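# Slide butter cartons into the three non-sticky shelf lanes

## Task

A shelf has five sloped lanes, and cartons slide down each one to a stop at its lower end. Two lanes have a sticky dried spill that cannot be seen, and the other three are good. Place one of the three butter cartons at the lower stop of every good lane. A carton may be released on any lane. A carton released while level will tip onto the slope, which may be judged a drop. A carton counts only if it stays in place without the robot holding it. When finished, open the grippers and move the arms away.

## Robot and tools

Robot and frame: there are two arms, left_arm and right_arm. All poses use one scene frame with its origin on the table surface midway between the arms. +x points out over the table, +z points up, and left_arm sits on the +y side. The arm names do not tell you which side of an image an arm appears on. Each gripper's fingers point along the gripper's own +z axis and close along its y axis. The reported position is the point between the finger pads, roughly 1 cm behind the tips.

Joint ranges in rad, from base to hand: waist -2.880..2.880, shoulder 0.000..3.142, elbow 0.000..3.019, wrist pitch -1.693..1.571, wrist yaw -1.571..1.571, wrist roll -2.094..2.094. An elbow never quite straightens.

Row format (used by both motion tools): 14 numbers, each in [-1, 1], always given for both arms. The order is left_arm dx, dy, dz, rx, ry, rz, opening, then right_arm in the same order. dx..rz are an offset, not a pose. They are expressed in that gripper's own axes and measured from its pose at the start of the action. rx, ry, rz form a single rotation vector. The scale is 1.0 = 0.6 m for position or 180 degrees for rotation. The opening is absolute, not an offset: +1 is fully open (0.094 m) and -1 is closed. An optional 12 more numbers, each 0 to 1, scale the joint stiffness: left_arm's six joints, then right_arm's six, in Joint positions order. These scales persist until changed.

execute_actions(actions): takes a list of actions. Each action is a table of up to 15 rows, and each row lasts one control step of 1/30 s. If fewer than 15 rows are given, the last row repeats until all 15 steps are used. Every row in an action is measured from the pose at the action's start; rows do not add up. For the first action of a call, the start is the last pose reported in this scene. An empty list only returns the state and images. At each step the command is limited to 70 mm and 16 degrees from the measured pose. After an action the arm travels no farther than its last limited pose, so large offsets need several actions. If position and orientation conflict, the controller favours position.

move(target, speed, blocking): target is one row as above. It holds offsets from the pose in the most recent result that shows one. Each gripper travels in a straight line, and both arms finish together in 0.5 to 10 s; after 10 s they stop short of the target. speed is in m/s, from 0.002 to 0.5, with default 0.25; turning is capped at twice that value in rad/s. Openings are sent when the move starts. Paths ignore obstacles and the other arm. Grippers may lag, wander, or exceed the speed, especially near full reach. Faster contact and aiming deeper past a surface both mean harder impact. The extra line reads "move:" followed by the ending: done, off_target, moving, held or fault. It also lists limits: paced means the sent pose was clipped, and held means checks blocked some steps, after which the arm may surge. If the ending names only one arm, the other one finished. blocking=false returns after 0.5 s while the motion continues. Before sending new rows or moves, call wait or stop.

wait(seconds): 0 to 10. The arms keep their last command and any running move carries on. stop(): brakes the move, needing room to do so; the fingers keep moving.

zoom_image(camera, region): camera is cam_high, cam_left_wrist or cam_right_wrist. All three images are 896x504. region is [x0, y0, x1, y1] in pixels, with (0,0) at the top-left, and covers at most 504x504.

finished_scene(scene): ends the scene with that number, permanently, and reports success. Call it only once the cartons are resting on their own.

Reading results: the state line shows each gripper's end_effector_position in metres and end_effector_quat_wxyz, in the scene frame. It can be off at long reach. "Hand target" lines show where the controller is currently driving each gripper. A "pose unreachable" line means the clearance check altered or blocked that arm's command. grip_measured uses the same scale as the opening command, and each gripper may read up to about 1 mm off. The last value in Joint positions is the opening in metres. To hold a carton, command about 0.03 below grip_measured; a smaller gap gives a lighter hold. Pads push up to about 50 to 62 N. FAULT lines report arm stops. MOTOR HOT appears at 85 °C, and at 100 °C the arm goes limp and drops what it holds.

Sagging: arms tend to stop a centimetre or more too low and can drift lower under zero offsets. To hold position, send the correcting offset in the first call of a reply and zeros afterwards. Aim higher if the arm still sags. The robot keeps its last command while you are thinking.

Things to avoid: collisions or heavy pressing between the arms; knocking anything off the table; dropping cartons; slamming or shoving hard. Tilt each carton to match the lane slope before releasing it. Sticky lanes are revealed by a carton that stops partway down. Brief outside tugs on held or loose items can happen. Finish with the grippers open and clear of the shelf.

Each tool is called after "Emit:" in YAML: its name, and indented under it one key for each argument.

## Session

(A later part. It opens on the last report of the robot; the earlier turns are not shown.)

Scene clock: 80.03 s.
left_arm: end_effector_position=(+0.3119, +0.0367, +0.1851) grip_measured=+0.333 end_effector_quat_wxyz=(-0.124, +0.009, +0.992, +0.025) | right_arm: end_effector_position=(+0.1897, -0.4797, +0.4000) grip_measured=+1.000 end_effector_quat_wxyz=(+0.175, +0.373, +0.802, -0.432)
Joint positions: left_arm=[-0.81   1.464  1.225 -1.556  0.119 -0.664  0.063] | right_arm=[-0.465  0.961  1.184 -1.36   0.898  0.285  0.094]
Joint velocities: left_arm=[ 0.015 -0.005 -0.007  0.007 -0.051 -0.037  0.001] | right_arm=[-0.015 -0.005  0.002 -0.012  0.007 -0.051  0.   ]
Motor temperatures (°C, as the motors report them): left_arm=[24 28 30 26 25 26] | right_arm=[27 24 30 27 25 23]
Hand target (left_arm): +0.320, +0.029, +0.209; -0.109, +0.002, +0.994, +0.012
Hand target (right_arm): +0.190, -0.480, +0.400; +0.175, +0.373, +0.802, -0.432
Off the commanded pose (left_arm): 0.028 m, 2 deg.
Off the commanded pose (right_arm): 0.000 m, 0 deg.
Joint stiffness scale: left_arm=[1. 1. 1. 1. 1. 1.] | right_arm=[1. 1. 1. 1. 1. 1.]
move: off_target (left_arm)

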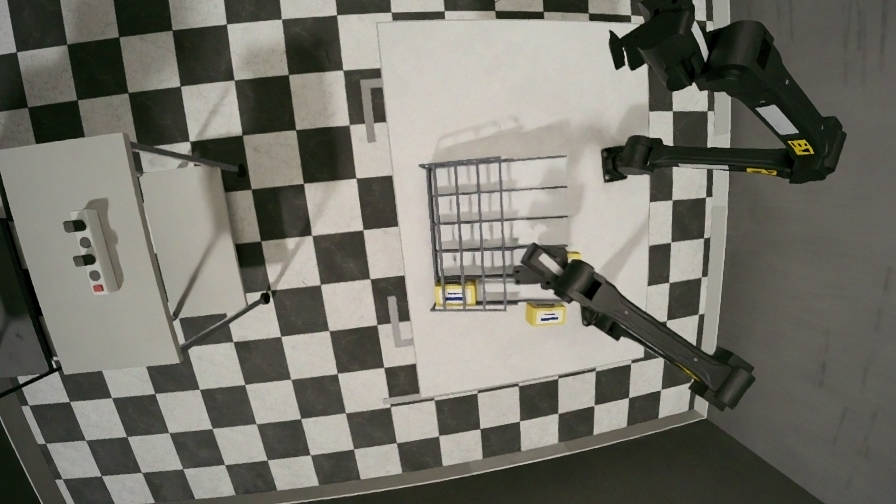

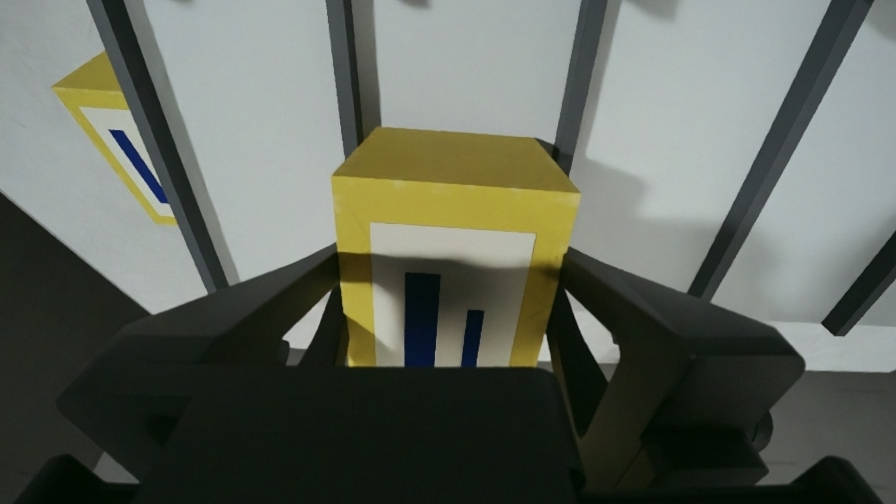

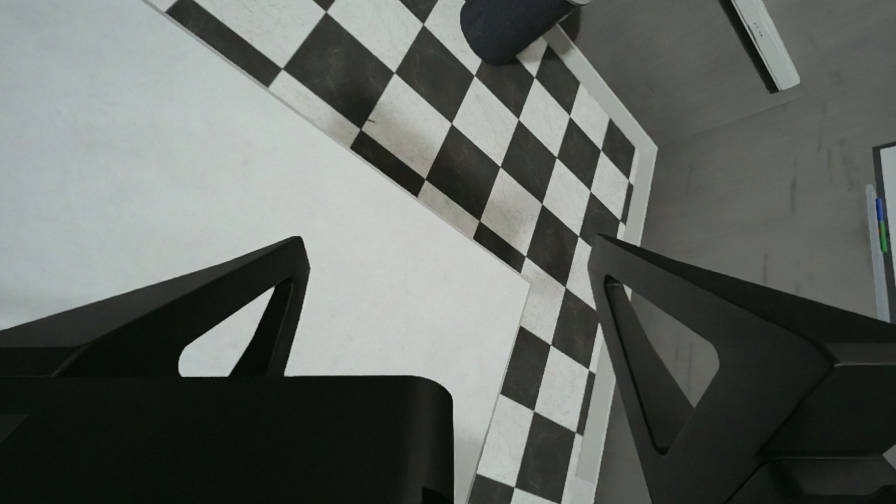

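Emit:
move:
  target: [-0.04,-0.015,0.02,0,-0.02,0,0.1, 0,0,0,0,0,0,1]
  speed: 0.04

Emit:
move:
  target: [0,0,0,0,0,0,0.7, 0,0,0,0,0,0,1]

Emit:
wait:
  seconds: 1

Scene clock: 83.93 s.
left_arm: end_effector_position=(+0.3287, +0.0316, +0.1754) grip_measured=+0.333 end_effector_quat_wxyz=(-0.093, +0.011, +0.995, +0.025) | right_arm: end_effector_position=(+0.1897, -0.4797, +0.4000) grip_measured=+1.000 end_effector_quat_wxyz=(+0.175, +0.373, +0.802, -0.432)
Joint positions: left_arm=[-0.81   1.481  1.225 -1.491  0.078 -0.667  0.063] | right_arm=[-0.465  0.961  1.184 -1.36   0.898  0.285  0.094]
Joint velocities: left_arm=[-0.015  0.005 -0.002 -0.002 -0.022 -0.037  0.001] | right_arm=[-0.005 -0.015  0.017  0.002 -0.037  0.051  0.   ]
Motor temperatures (°C, as the motors report them): left_arm=[24 28 31 26 25 26] | right_arm=[27 24 30 27 25 23]
Hand target (left_arm): +0.332, +0.028, +0.167; -0.093, +0.010, +0.995, +0.025
Hand target (right_arm): +0.190, -0.480, +0.400; +0.175, +0.373, +0.802, -0.432
Off the commanded pose (left_arm): 0.009 m, 0 deg.
Off the commanded pose (right_arm): 0.000 m, 0 deg.
Joint stiffness scale: left_arm=[1. 1. 1. 1. 1. 1.] | right_arm=[1. 1. 1. 1. 1. 1.]
move: done

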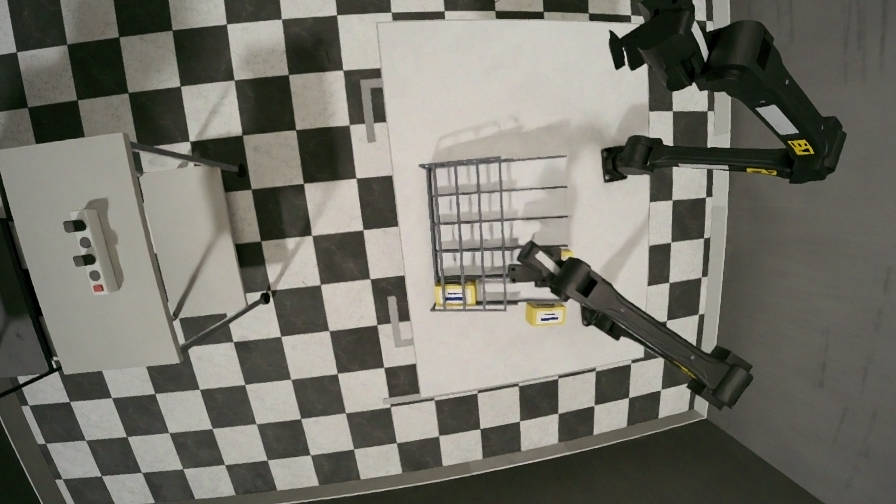

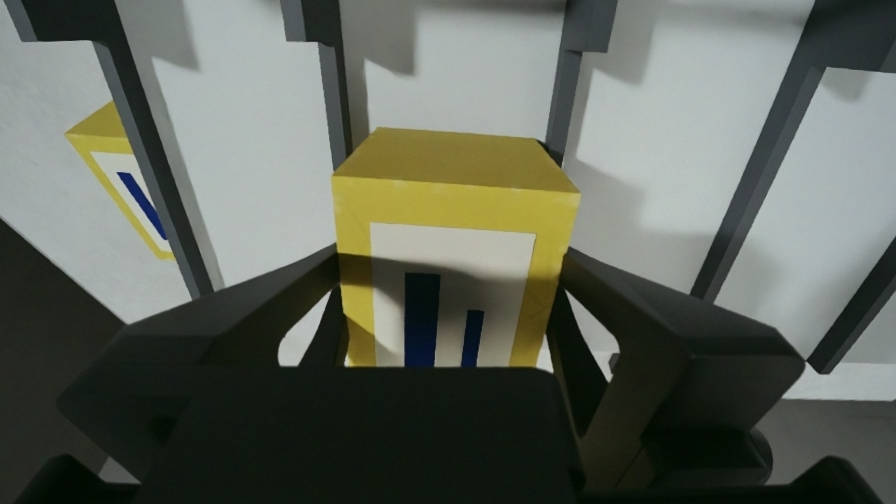

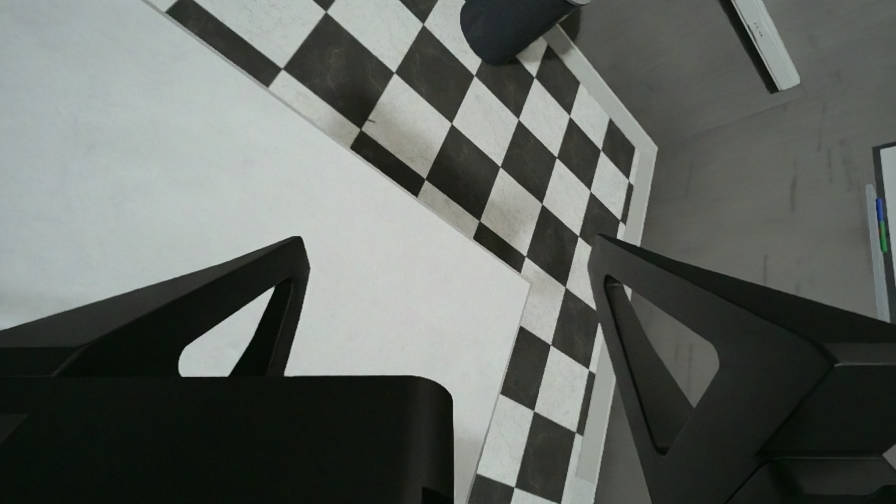

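Scene clock: 84.43 s.
left_arm: end_effector_position=(+0.3287, +0.0316, +0.1757) grip_measured=+0.697 end_effector_quat_wxyz=(-0.093, +0.011, +0.995, +0.025) | right_arm: end_effector_position=(+0.1897, -0.4797, +0.4000) grip_measured=+1.000 end_effector_quat_wxyz=(+0.175, +0.373, +0.802, -0.432)
Joint positions: left_arm=[-0.81   1.48   1.225 -1.491  0.078 -0.667  0.08 ] | right_arm=[-0.465  0.961  1.184 -1.36   0.898  0.285  0.094]
Joint velocities: left_arm=[-0.024 -0.005  0.012  0.012  0.007  0.007  0.   ] | right_arm=[-0.015 -0.005 -0.007 -0.002  0.007  0.051  0.   ]
Motor temperatures (°C, as the motors report them): left_arm=[24 28 31 26 25 26] | right_arm=[27 24 30 27 25 23]
Hand target (left_arm): +0.329, +0.032, +0.175; -0.093, +0.011, +0.995, +0.025
Hand target (right_arm): +0.190, -0.480, +0.400; +0.175, +0.373, +0.802, -0.432
Off the commanded pose (left_arm): 0.000 m, 0 deg.
Off the commanded pose (right_arm): 0.000 m, 0 deg.
Joint stiffness scale: left_arm=[1. 1. 1. 1. 1. 1.] | right_arm=[1. 1. 1. 1. 1. 1.]
move: done

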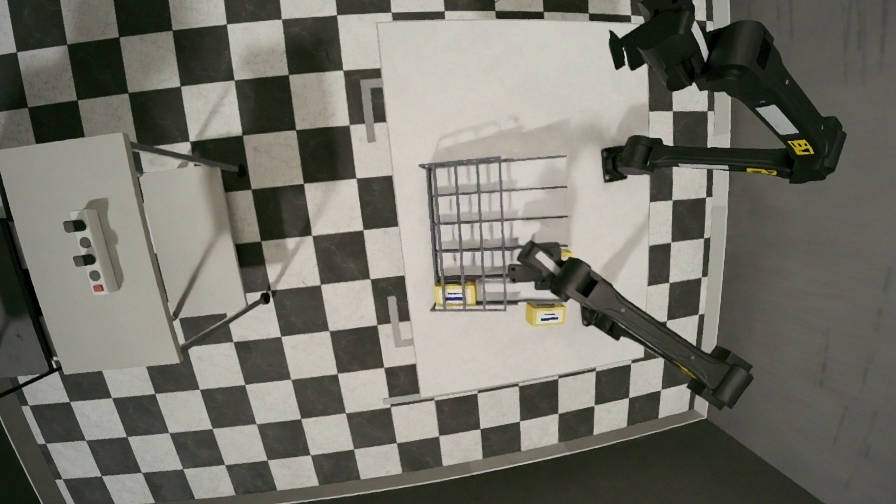

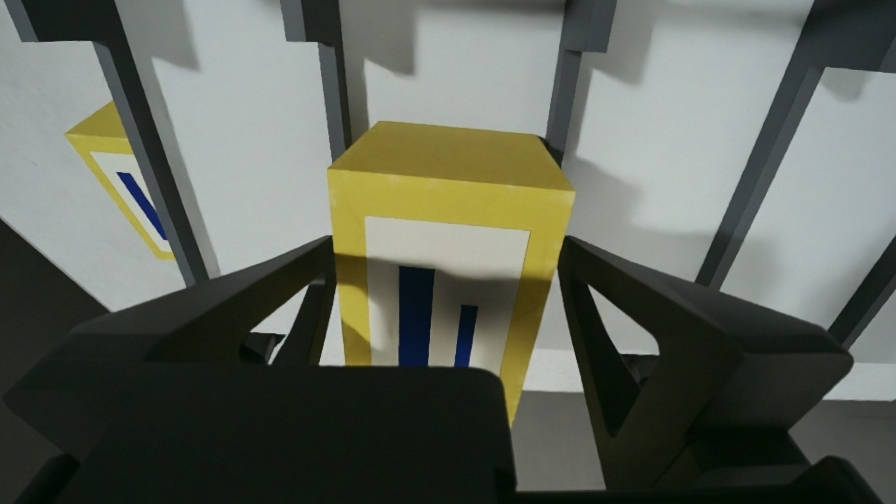

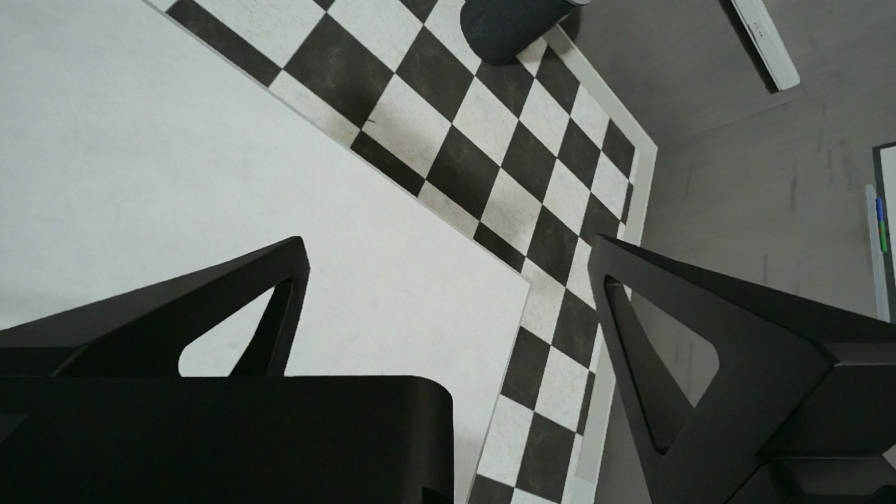

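Scene clock: 85.43 s.
left_arm: end_effector_position=(+0.3287, +0.0316, +0.1757) grip_measured=+0.697 end_effector_quat_wxyz=(-0.093, +0.011, +0.995, +0.025) | right_arm: end_effector_position=(+0.1897, -0.4797, +0.4000) grip_measured=+1.000 end_effector_quat_wxyz=(+0.175, +0.373, +0.802, -0.432)
Joint positions: left_arm=[-0.81   1.48   1.225 -1.491  0.078 -0.667  0.08 ] | right_arm=[-0.465  0.961  1.184 -1.36   0.898  0.285  0.094]
Joint velocities: left_arm=[-0.005 -0.005  0.007 -0.002 -0.051 -0.007  0.   ] | right_arm=[ 0.005 -0.015  0.012  0.002 -0.095 -0.022  0.   ]
Motor temperatures (°C, as the motors report them): left_arm=[24 28 31 26 25 26] | right_arm=[27 24 30 27 25 23]
Hand target (left_arm): +0.329, +0.032, +0.175; -0.093, +0.011, +0.995, +0.025
Hand target (right_arm): +0.190, -0.480, +0.400; +0.175, +0.373, +0.802, -0.432
Off the commanded pose (left_arm): 0.000 m, 0 deg.
Off the commanded pose (right_arm): 0.000 m, 0 deg.
Joint stiffness scale: left_arm=[1. 1. 1. 1. 1. 1.] | right_arm=[1. 1. 1. 1. 1. 1.]
wait: 1.00 s; at rest by 0.17 s

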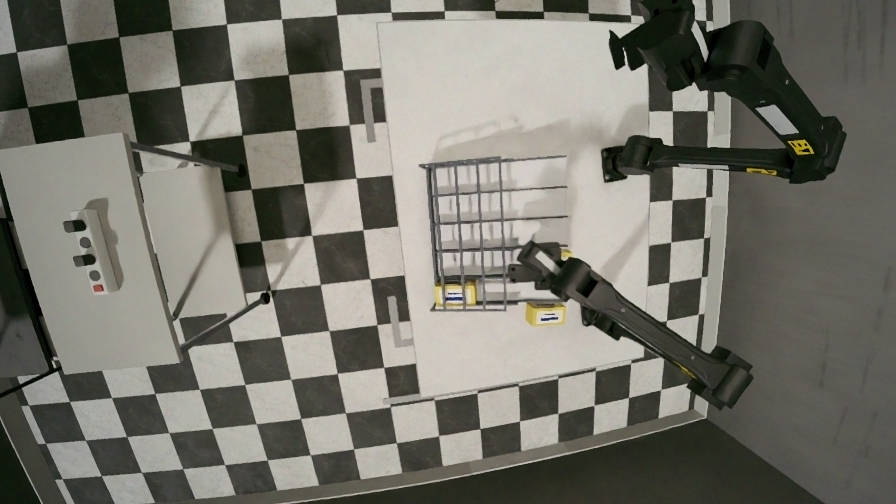

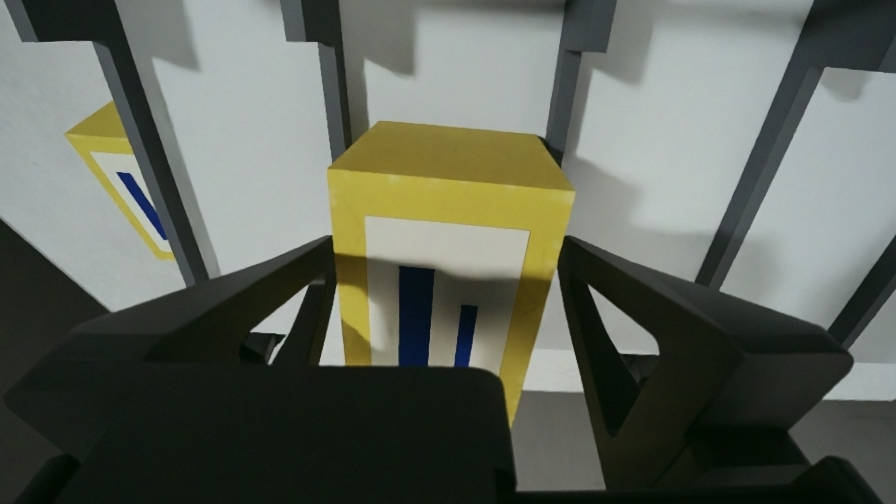

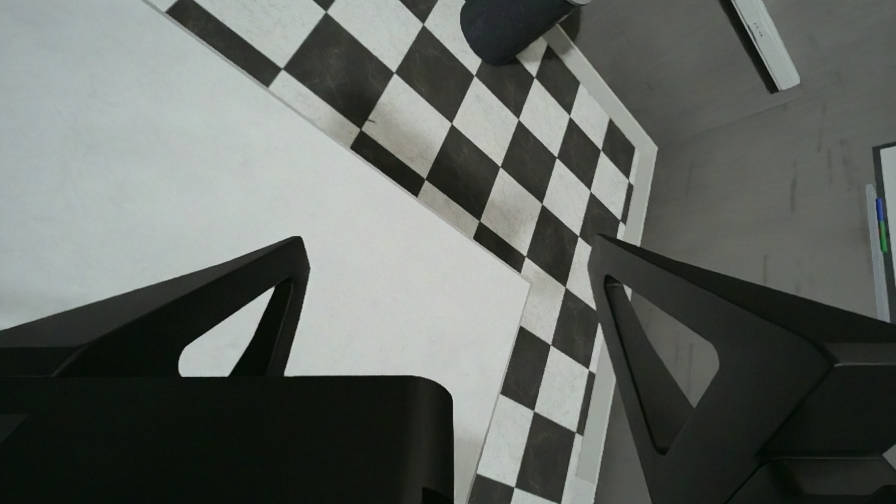

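Lane 2 is sticky. Regrasping and trying lane 3.

Emit:
move:
  target: [0,0,0,0,0,0,0.1, 0,0,0,0,0,0,1]

Emit:
move:
  target: [0,0,-0.12,0,0,0,0.1, 0,0,0,0,0,0,1]
  speed: 0.15

Emit:
move:
  target: [0,-0.147,-0.03,0,0,0,0.1, 0,0,0,0,0,0,1]
  speed: 0.15

Scene clock: 89.53 s.
left_arm: end_effector_position=(+0.3290, +0.0322, +0.1758) grip_measured=+0.335 end_effector_quat_wxyz=(-0.092, +0.011, +0.995, +0.027) | right_arm: end_effector_position=(+0.1897, -0.4797, +0.4000) grip_measured=+1.000 end_effector_quat_wxyz=(+0.175, +0.373, +0.802, -0.432)
Joint positions: left_arm=[-0.81   1.48   1.225 -1.492  0.075 -0.667  0.063] | right_arm=[-0.465  0.961  1.184 -1.36   0.898  0.285  0.094]
Joint velocities: left_arm=[-0.005 -0.005  0.007  0.002 -0.007  0.051 -0.001] | right_arm=[ 0.005 -0.005 -0.002  0.012  0.007  0.022  0.   ]
Motor temperatures (°C, as the motors report them): left_arm=[24 28 30 26 25 26] | right_arm=[27 24 30 27 25 23]
Hand target (left_arm): +0.329, +0.031, +0.176; -0.093, +0.011, +0.995, +0.025
Hand target (right_arm): +0.190, -0.480, +0.400; +0.175, +0.373, +0.802, -0.432
Off the commanded pose (left_arm): 0.001 m, 0 deg.
Off the commanded pose (right_arm): 0.000 m, 0 deg.
Joint stiffness scale: left_arm=[1. 1. 1. 1. 1. 1.] | right_arm=[1. 1. 1. 1. 1. 1.]
move: done

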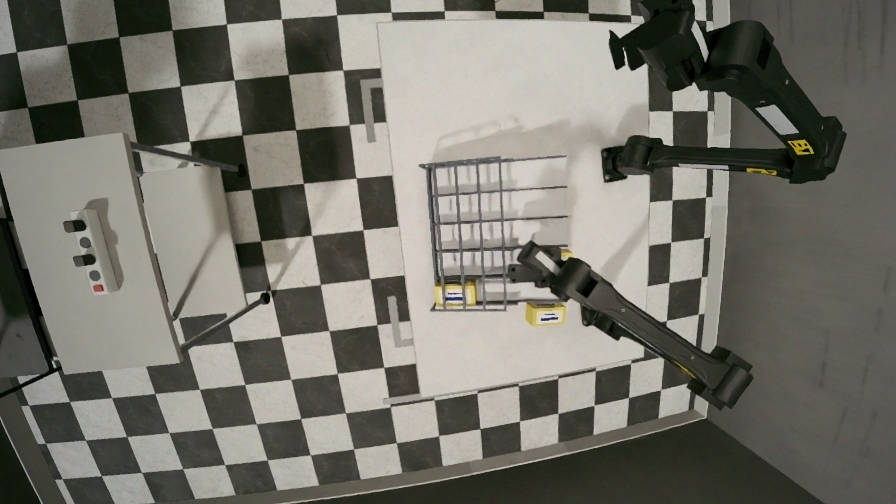

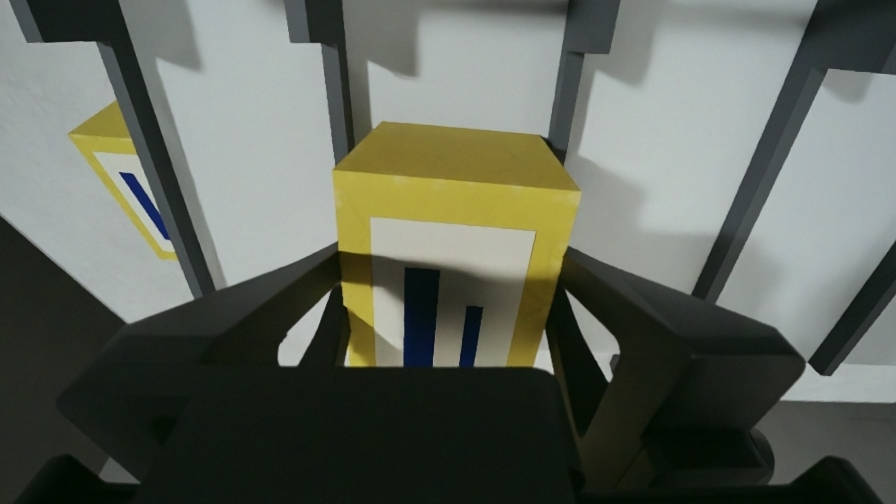

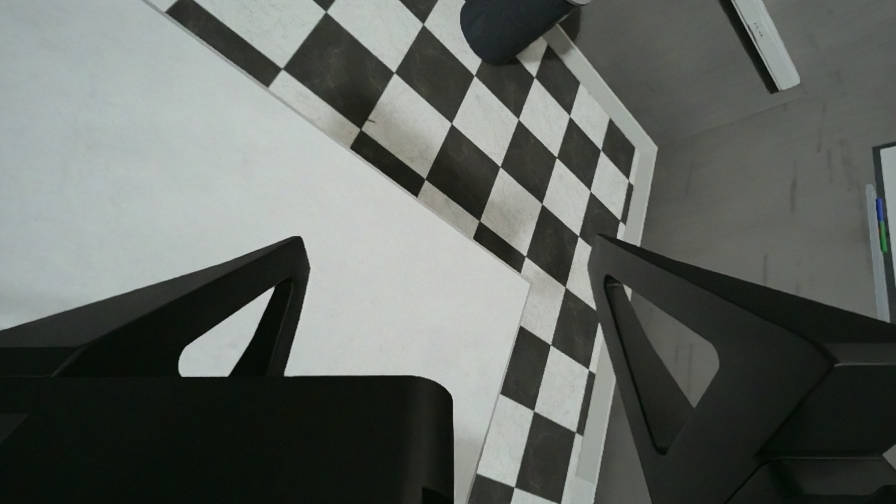

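Scene clock: 90.43 s.
left_arm: end_effector_position=(+0.3315, +0.0321, +0.2248) grip_measured=+0.335 end_effector_quat_wxyz=(-0.103, +0.010, +0.994, +0.038) | right_arm: end_effector_position=(+0.1897, -0.4797, +0.4000) grip_measured=+1.000 end_effector_quat_wxyz=(+0.175, +0.373, +0.802, -0.432)
Joint positions: left_arm=[-0.808  1.481  1.352 -1.65   0.07  -0.667  0.063] | right_arm=[-0.465  0.961  1.184 -1.36   0.898  0.285  0.094]
Joint velocities: left_arm=[-0.005 -0.005 -0.012 -0.002  0.037 -0.022 -0.001] | right_arm=[-0.005  0.005 -0.022 -0.002 -0.066  0.037  0.   ]
Motor temperatures (°C, as the motors report them): left_arm=[24 28 31 26 25 26] | right_arm=[27 24 30 27 25 23]
Hand target (left_arm): +0.342, +0.029, +0.246; -0.091, +0.011, +0.995, +0.027
Hand target (right_arm): +0.190, -0.480, +0.400; +0.175, +0.373, +0.802, -0.432
Off the commanded pose (left_arm): 0.024 m, 2 deg.
Off the commanded pose (right_arm): 0.000 m, 0 deg.
Joint stiffness scale: left_arm=[1. 1. 1. 1. 1. 1.] | right_arm=[1. 1. 1. 1. 1. 1.]
move: off_target (left_arm)

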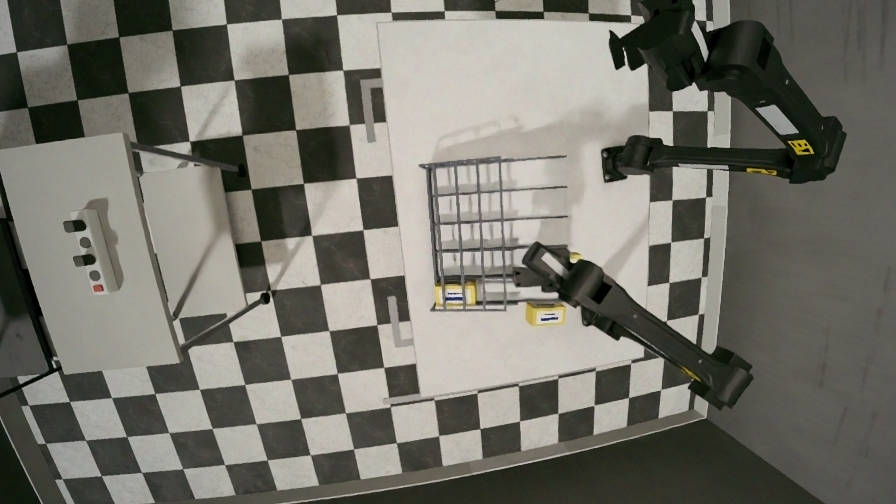

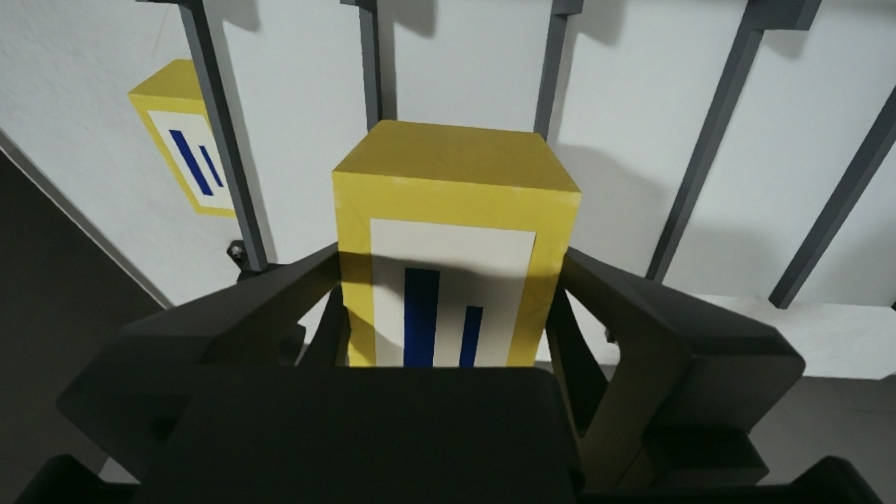

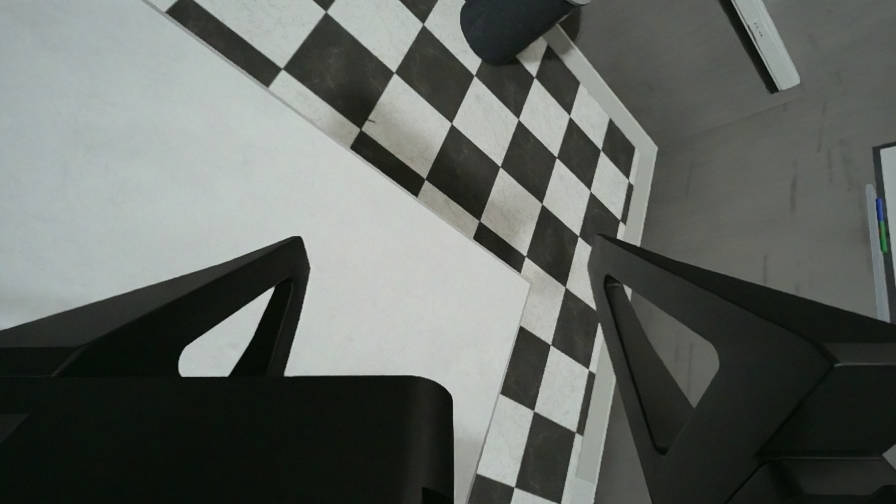

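Scene clock: 91.47 s.
left_arm: end_effector_position=(+0.3255, -0.0470, +0.2118) grip_measured=+0.335 end_effector_quat_wxyz=(-0.112, +0.016, +0.992, +0.049) | right_arm: end_effector_position=(+0.1897, -0.4797, +0.4000) grip_measured=+1.000 end_effector_quat_wxyz=(+0.175, +0.373, +0.802, -0.432)
Joint positions: left_arm=[-0.947  1.633  1.492 -1.656  0.096 -0.79   0.063] | right_arm=[-0.465  0.961  1.184 -1.36   0.898  0.285  0.094]
Joint velocities: left_arm=[-0.015 -0.005 -0.007 -0.007  0.007 -0.081 -0.   ] | right_arm=[ 0.005  0.005  0.007 -0.012 -0.081  0.007  0.   ]
Motor temperatures (°C, as the motors report them): left_arm=[24 28 31 26 25 26] | right_arm=[27 24 30 27 25 23]
Hand target (left_arm): +0.332, -0.057, +0.235; -0.101, +0.010, +0.994, +0.035
Hand target (right_arm): +0.190, -0.480, +0.400; +0.175, +0.373, +0.802, -0.432
Off the commanded pose (left_arm): 0.027 m, 2 deg.
Off the commanded pose (right_arm): 0.000 m, 0 deg.
Joint stiffness scale: left_arm=[1. 1. 1. 1. 1. 1.] | right_arm=[1. 1. 1. 1. 1. 1.]
joint sent to its limit (left arm) — the command would take joint 4 (wrist pitch) past its lower limit, so that joint was sent only as far as its limit.
move: off_target (left_arm)

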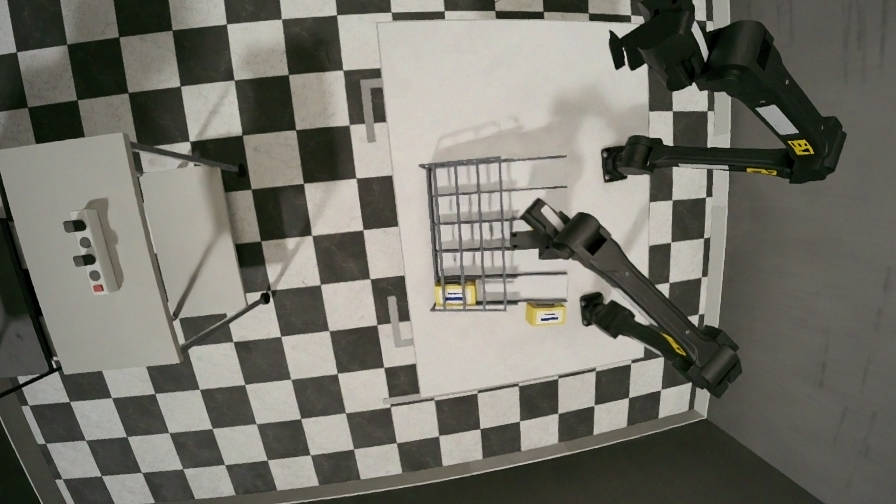

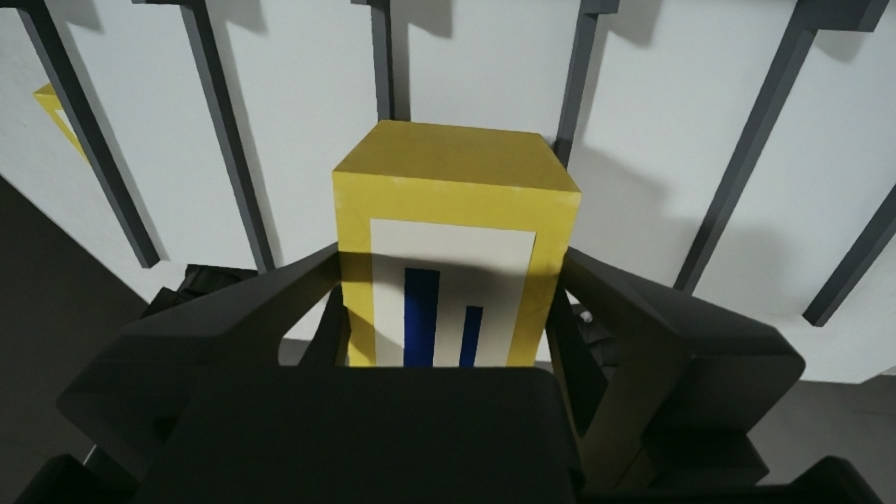

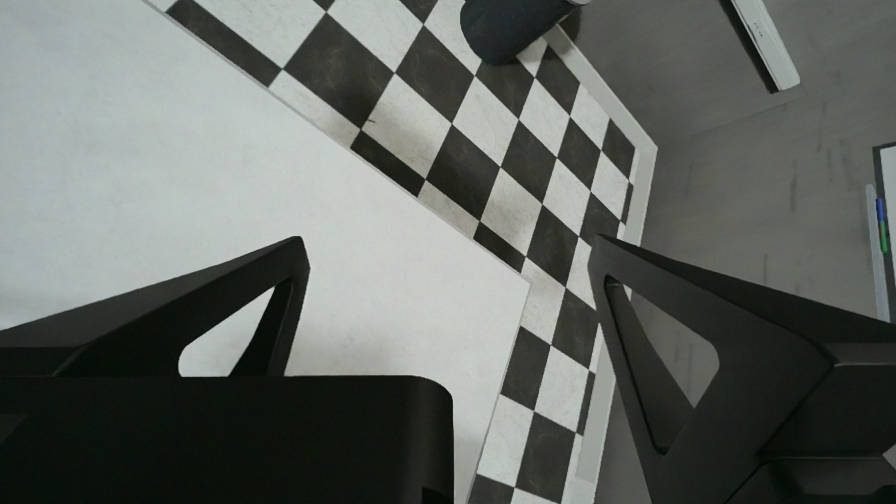

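Emit:
move:
  target: [-0.02,-0.025,0,0.014,-0.013,0,0.1, 0,0,0,0,0,0,1]
  speed: 0.05

Emit:
move:
  target: [0,0,0.06,0,0,0,0.1, 0,0,0,0,0,0,1]
  speed: 0.04

Scene clock: 96.43 s.
left_arm: end_effector_position=(+0.3346, -0.0566, +0.2049) grip_measured=+0.335 end_effector_quat_wxyz=(-0.098, +0.016, +0.994, +0.034) | right_arm: end_effector_position=(+0.1897, -0.4797, +0.4000) grip_measured=+1.000 end_effector_quat_wxyz=(+0.175, +0.373, +0.802, -0.432)
Joint positions: left_arm=[-0.947  1.643  1.492 -1.604  0.095 -0.792  0.063] | right_arm=[-0.465  0.961  1.184 -1.36   0.898  0.285  0.094]
Joint velocities: left_arm=[ 0.005  0.005 -0.002 -0.012 -0.037 -0.037  0.002] | right_arm=[-0.005 -0.015 -0.012 -0.002 -0.007  0.022  0.   ]
Motor temperatures (°C, as the motors report them): left_arm=[24 28 32 26 25 26] | right_arm=[27 24 30 27 25 23]
Hand target (left_arm): +0.337, -0.062, +0.208; -0.093, +0.014, +0.995, +0.027
Hand target (right_arm): +0.190, -0.480, +0.400; +0.175, +0.373, +0.802, -0.432
Off the commanded pose (left_arm): 0.007 m, 1 deg.
Off the commanded pose (right_arm): 0.000 m, 0 deg.
Joint stiffness scale: left_arm=[1. 1. 1. 1. 1. 1.] | right_arm=[1. 1. 1. 1. 1. 1.]
move: done

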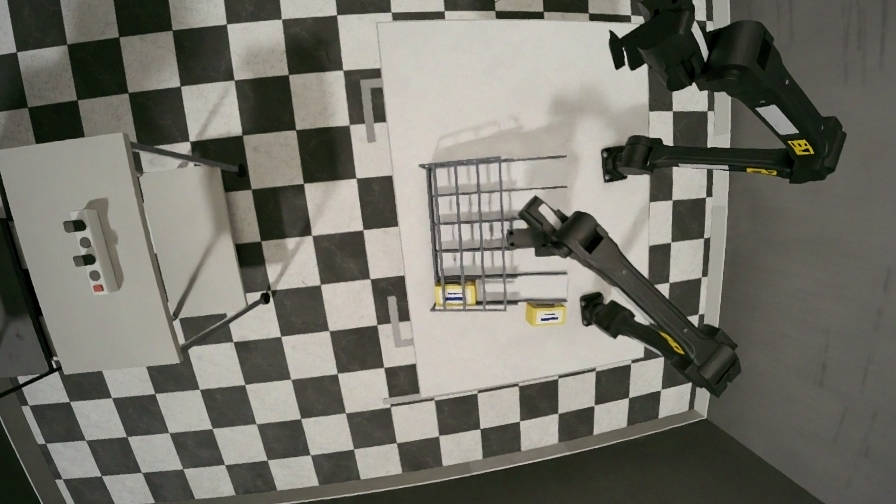

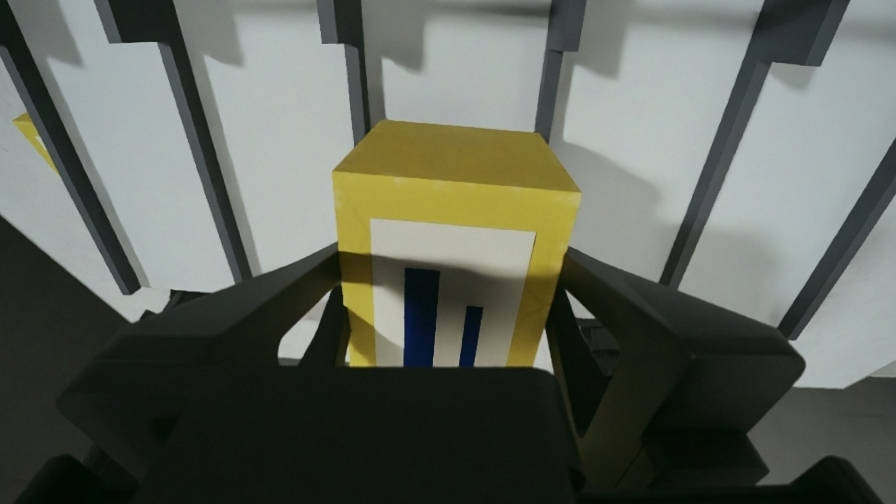

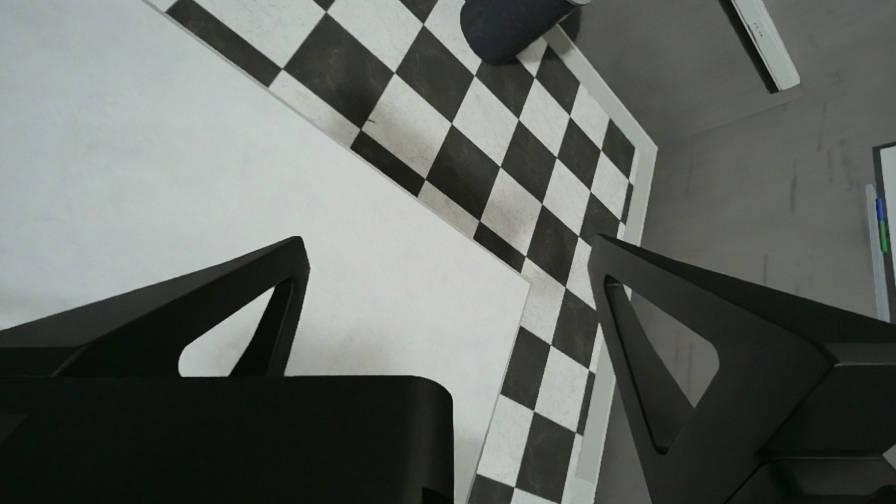

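Scene clock: 97.57 s.
left_arm: end_effector_position=(+0.3312, -0.0524, +0.1743) grip_measured=+0.335 end_effector_quat_wxyz=(-0.097, +0.016, +0.995, +0.034) | right_arm: end_effector_position=(+0.1897, -0.4797, +0.4000) grip_measured=+1.000 end_effector_quat_wxyz=(+0.175, +0.373, +0.802, -0.432)
Joint positions: left_arm=[-0.947  1.643  1.41  -1.521  0.093 -0.792  0.063] | right_arm=[-0.465  0.961  1.184 -1.36   0.898  0.285  0.094]
Joint velocities: left_arm=[-0.024 -0.005 -0.007  0.002  0.022 -0.022  0.001] | right_arm=[-0.005 -0.005  0.012 -0.012  0.037 -0.037  0.   ]
Motor temperatures (°C, as the motors report them): left_arm=[24 28 32 26 25 26] | right_arm=[27 24 30 27 25 23]
Hand target (left_arm): +0.327, -0.054, +0.170; -0.098, +0.016, +0.994, +0.035
Hand target (right_arm): +0.190, -0.480, +0.400; +0.175, +0.373, +0.802, -0.432
Off the commanded pose (left_arm): 0.006 m, 0 deg.
Off the commanded pose (right_arm): 0.000 m, 0 deg.
Joint stiffness scale: left_arm=[1. 1. 1. 1. 1. 1.] | right_arm=[1. 1. 1. 1. 1. 1.]
move: done

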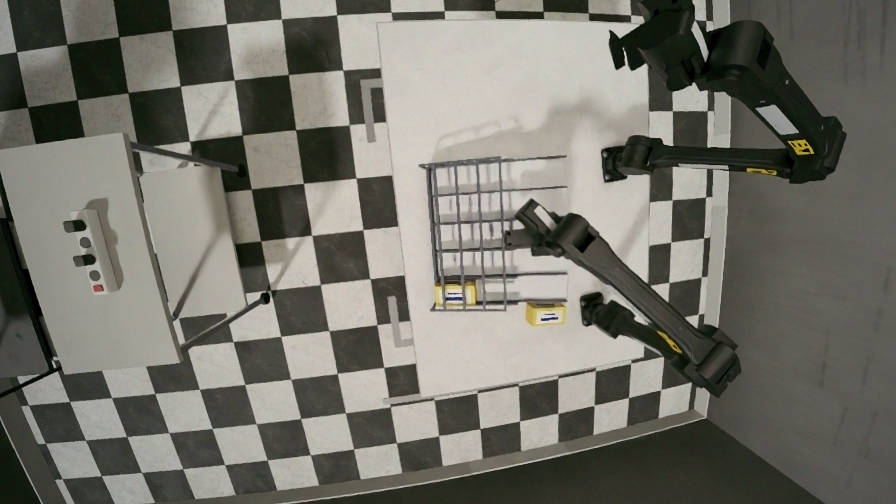

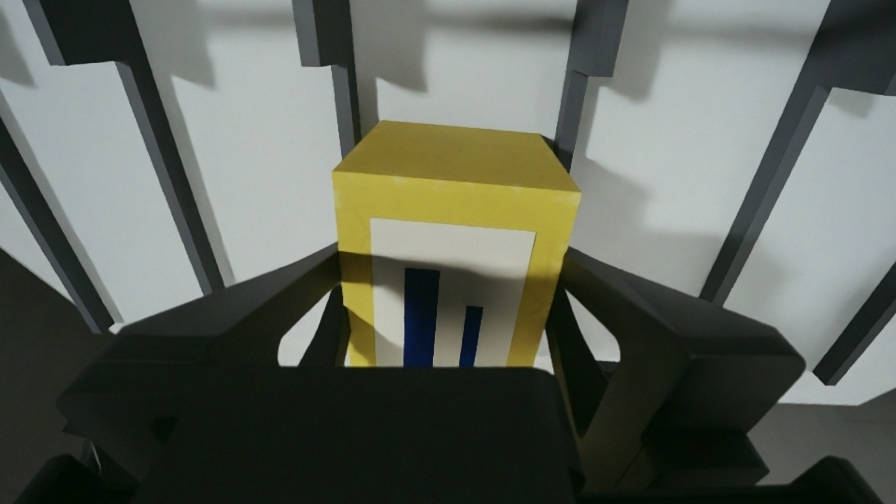

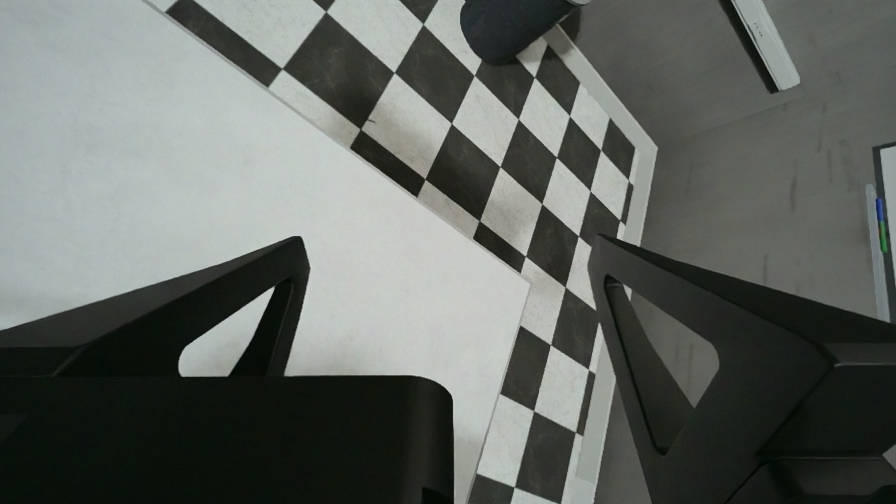

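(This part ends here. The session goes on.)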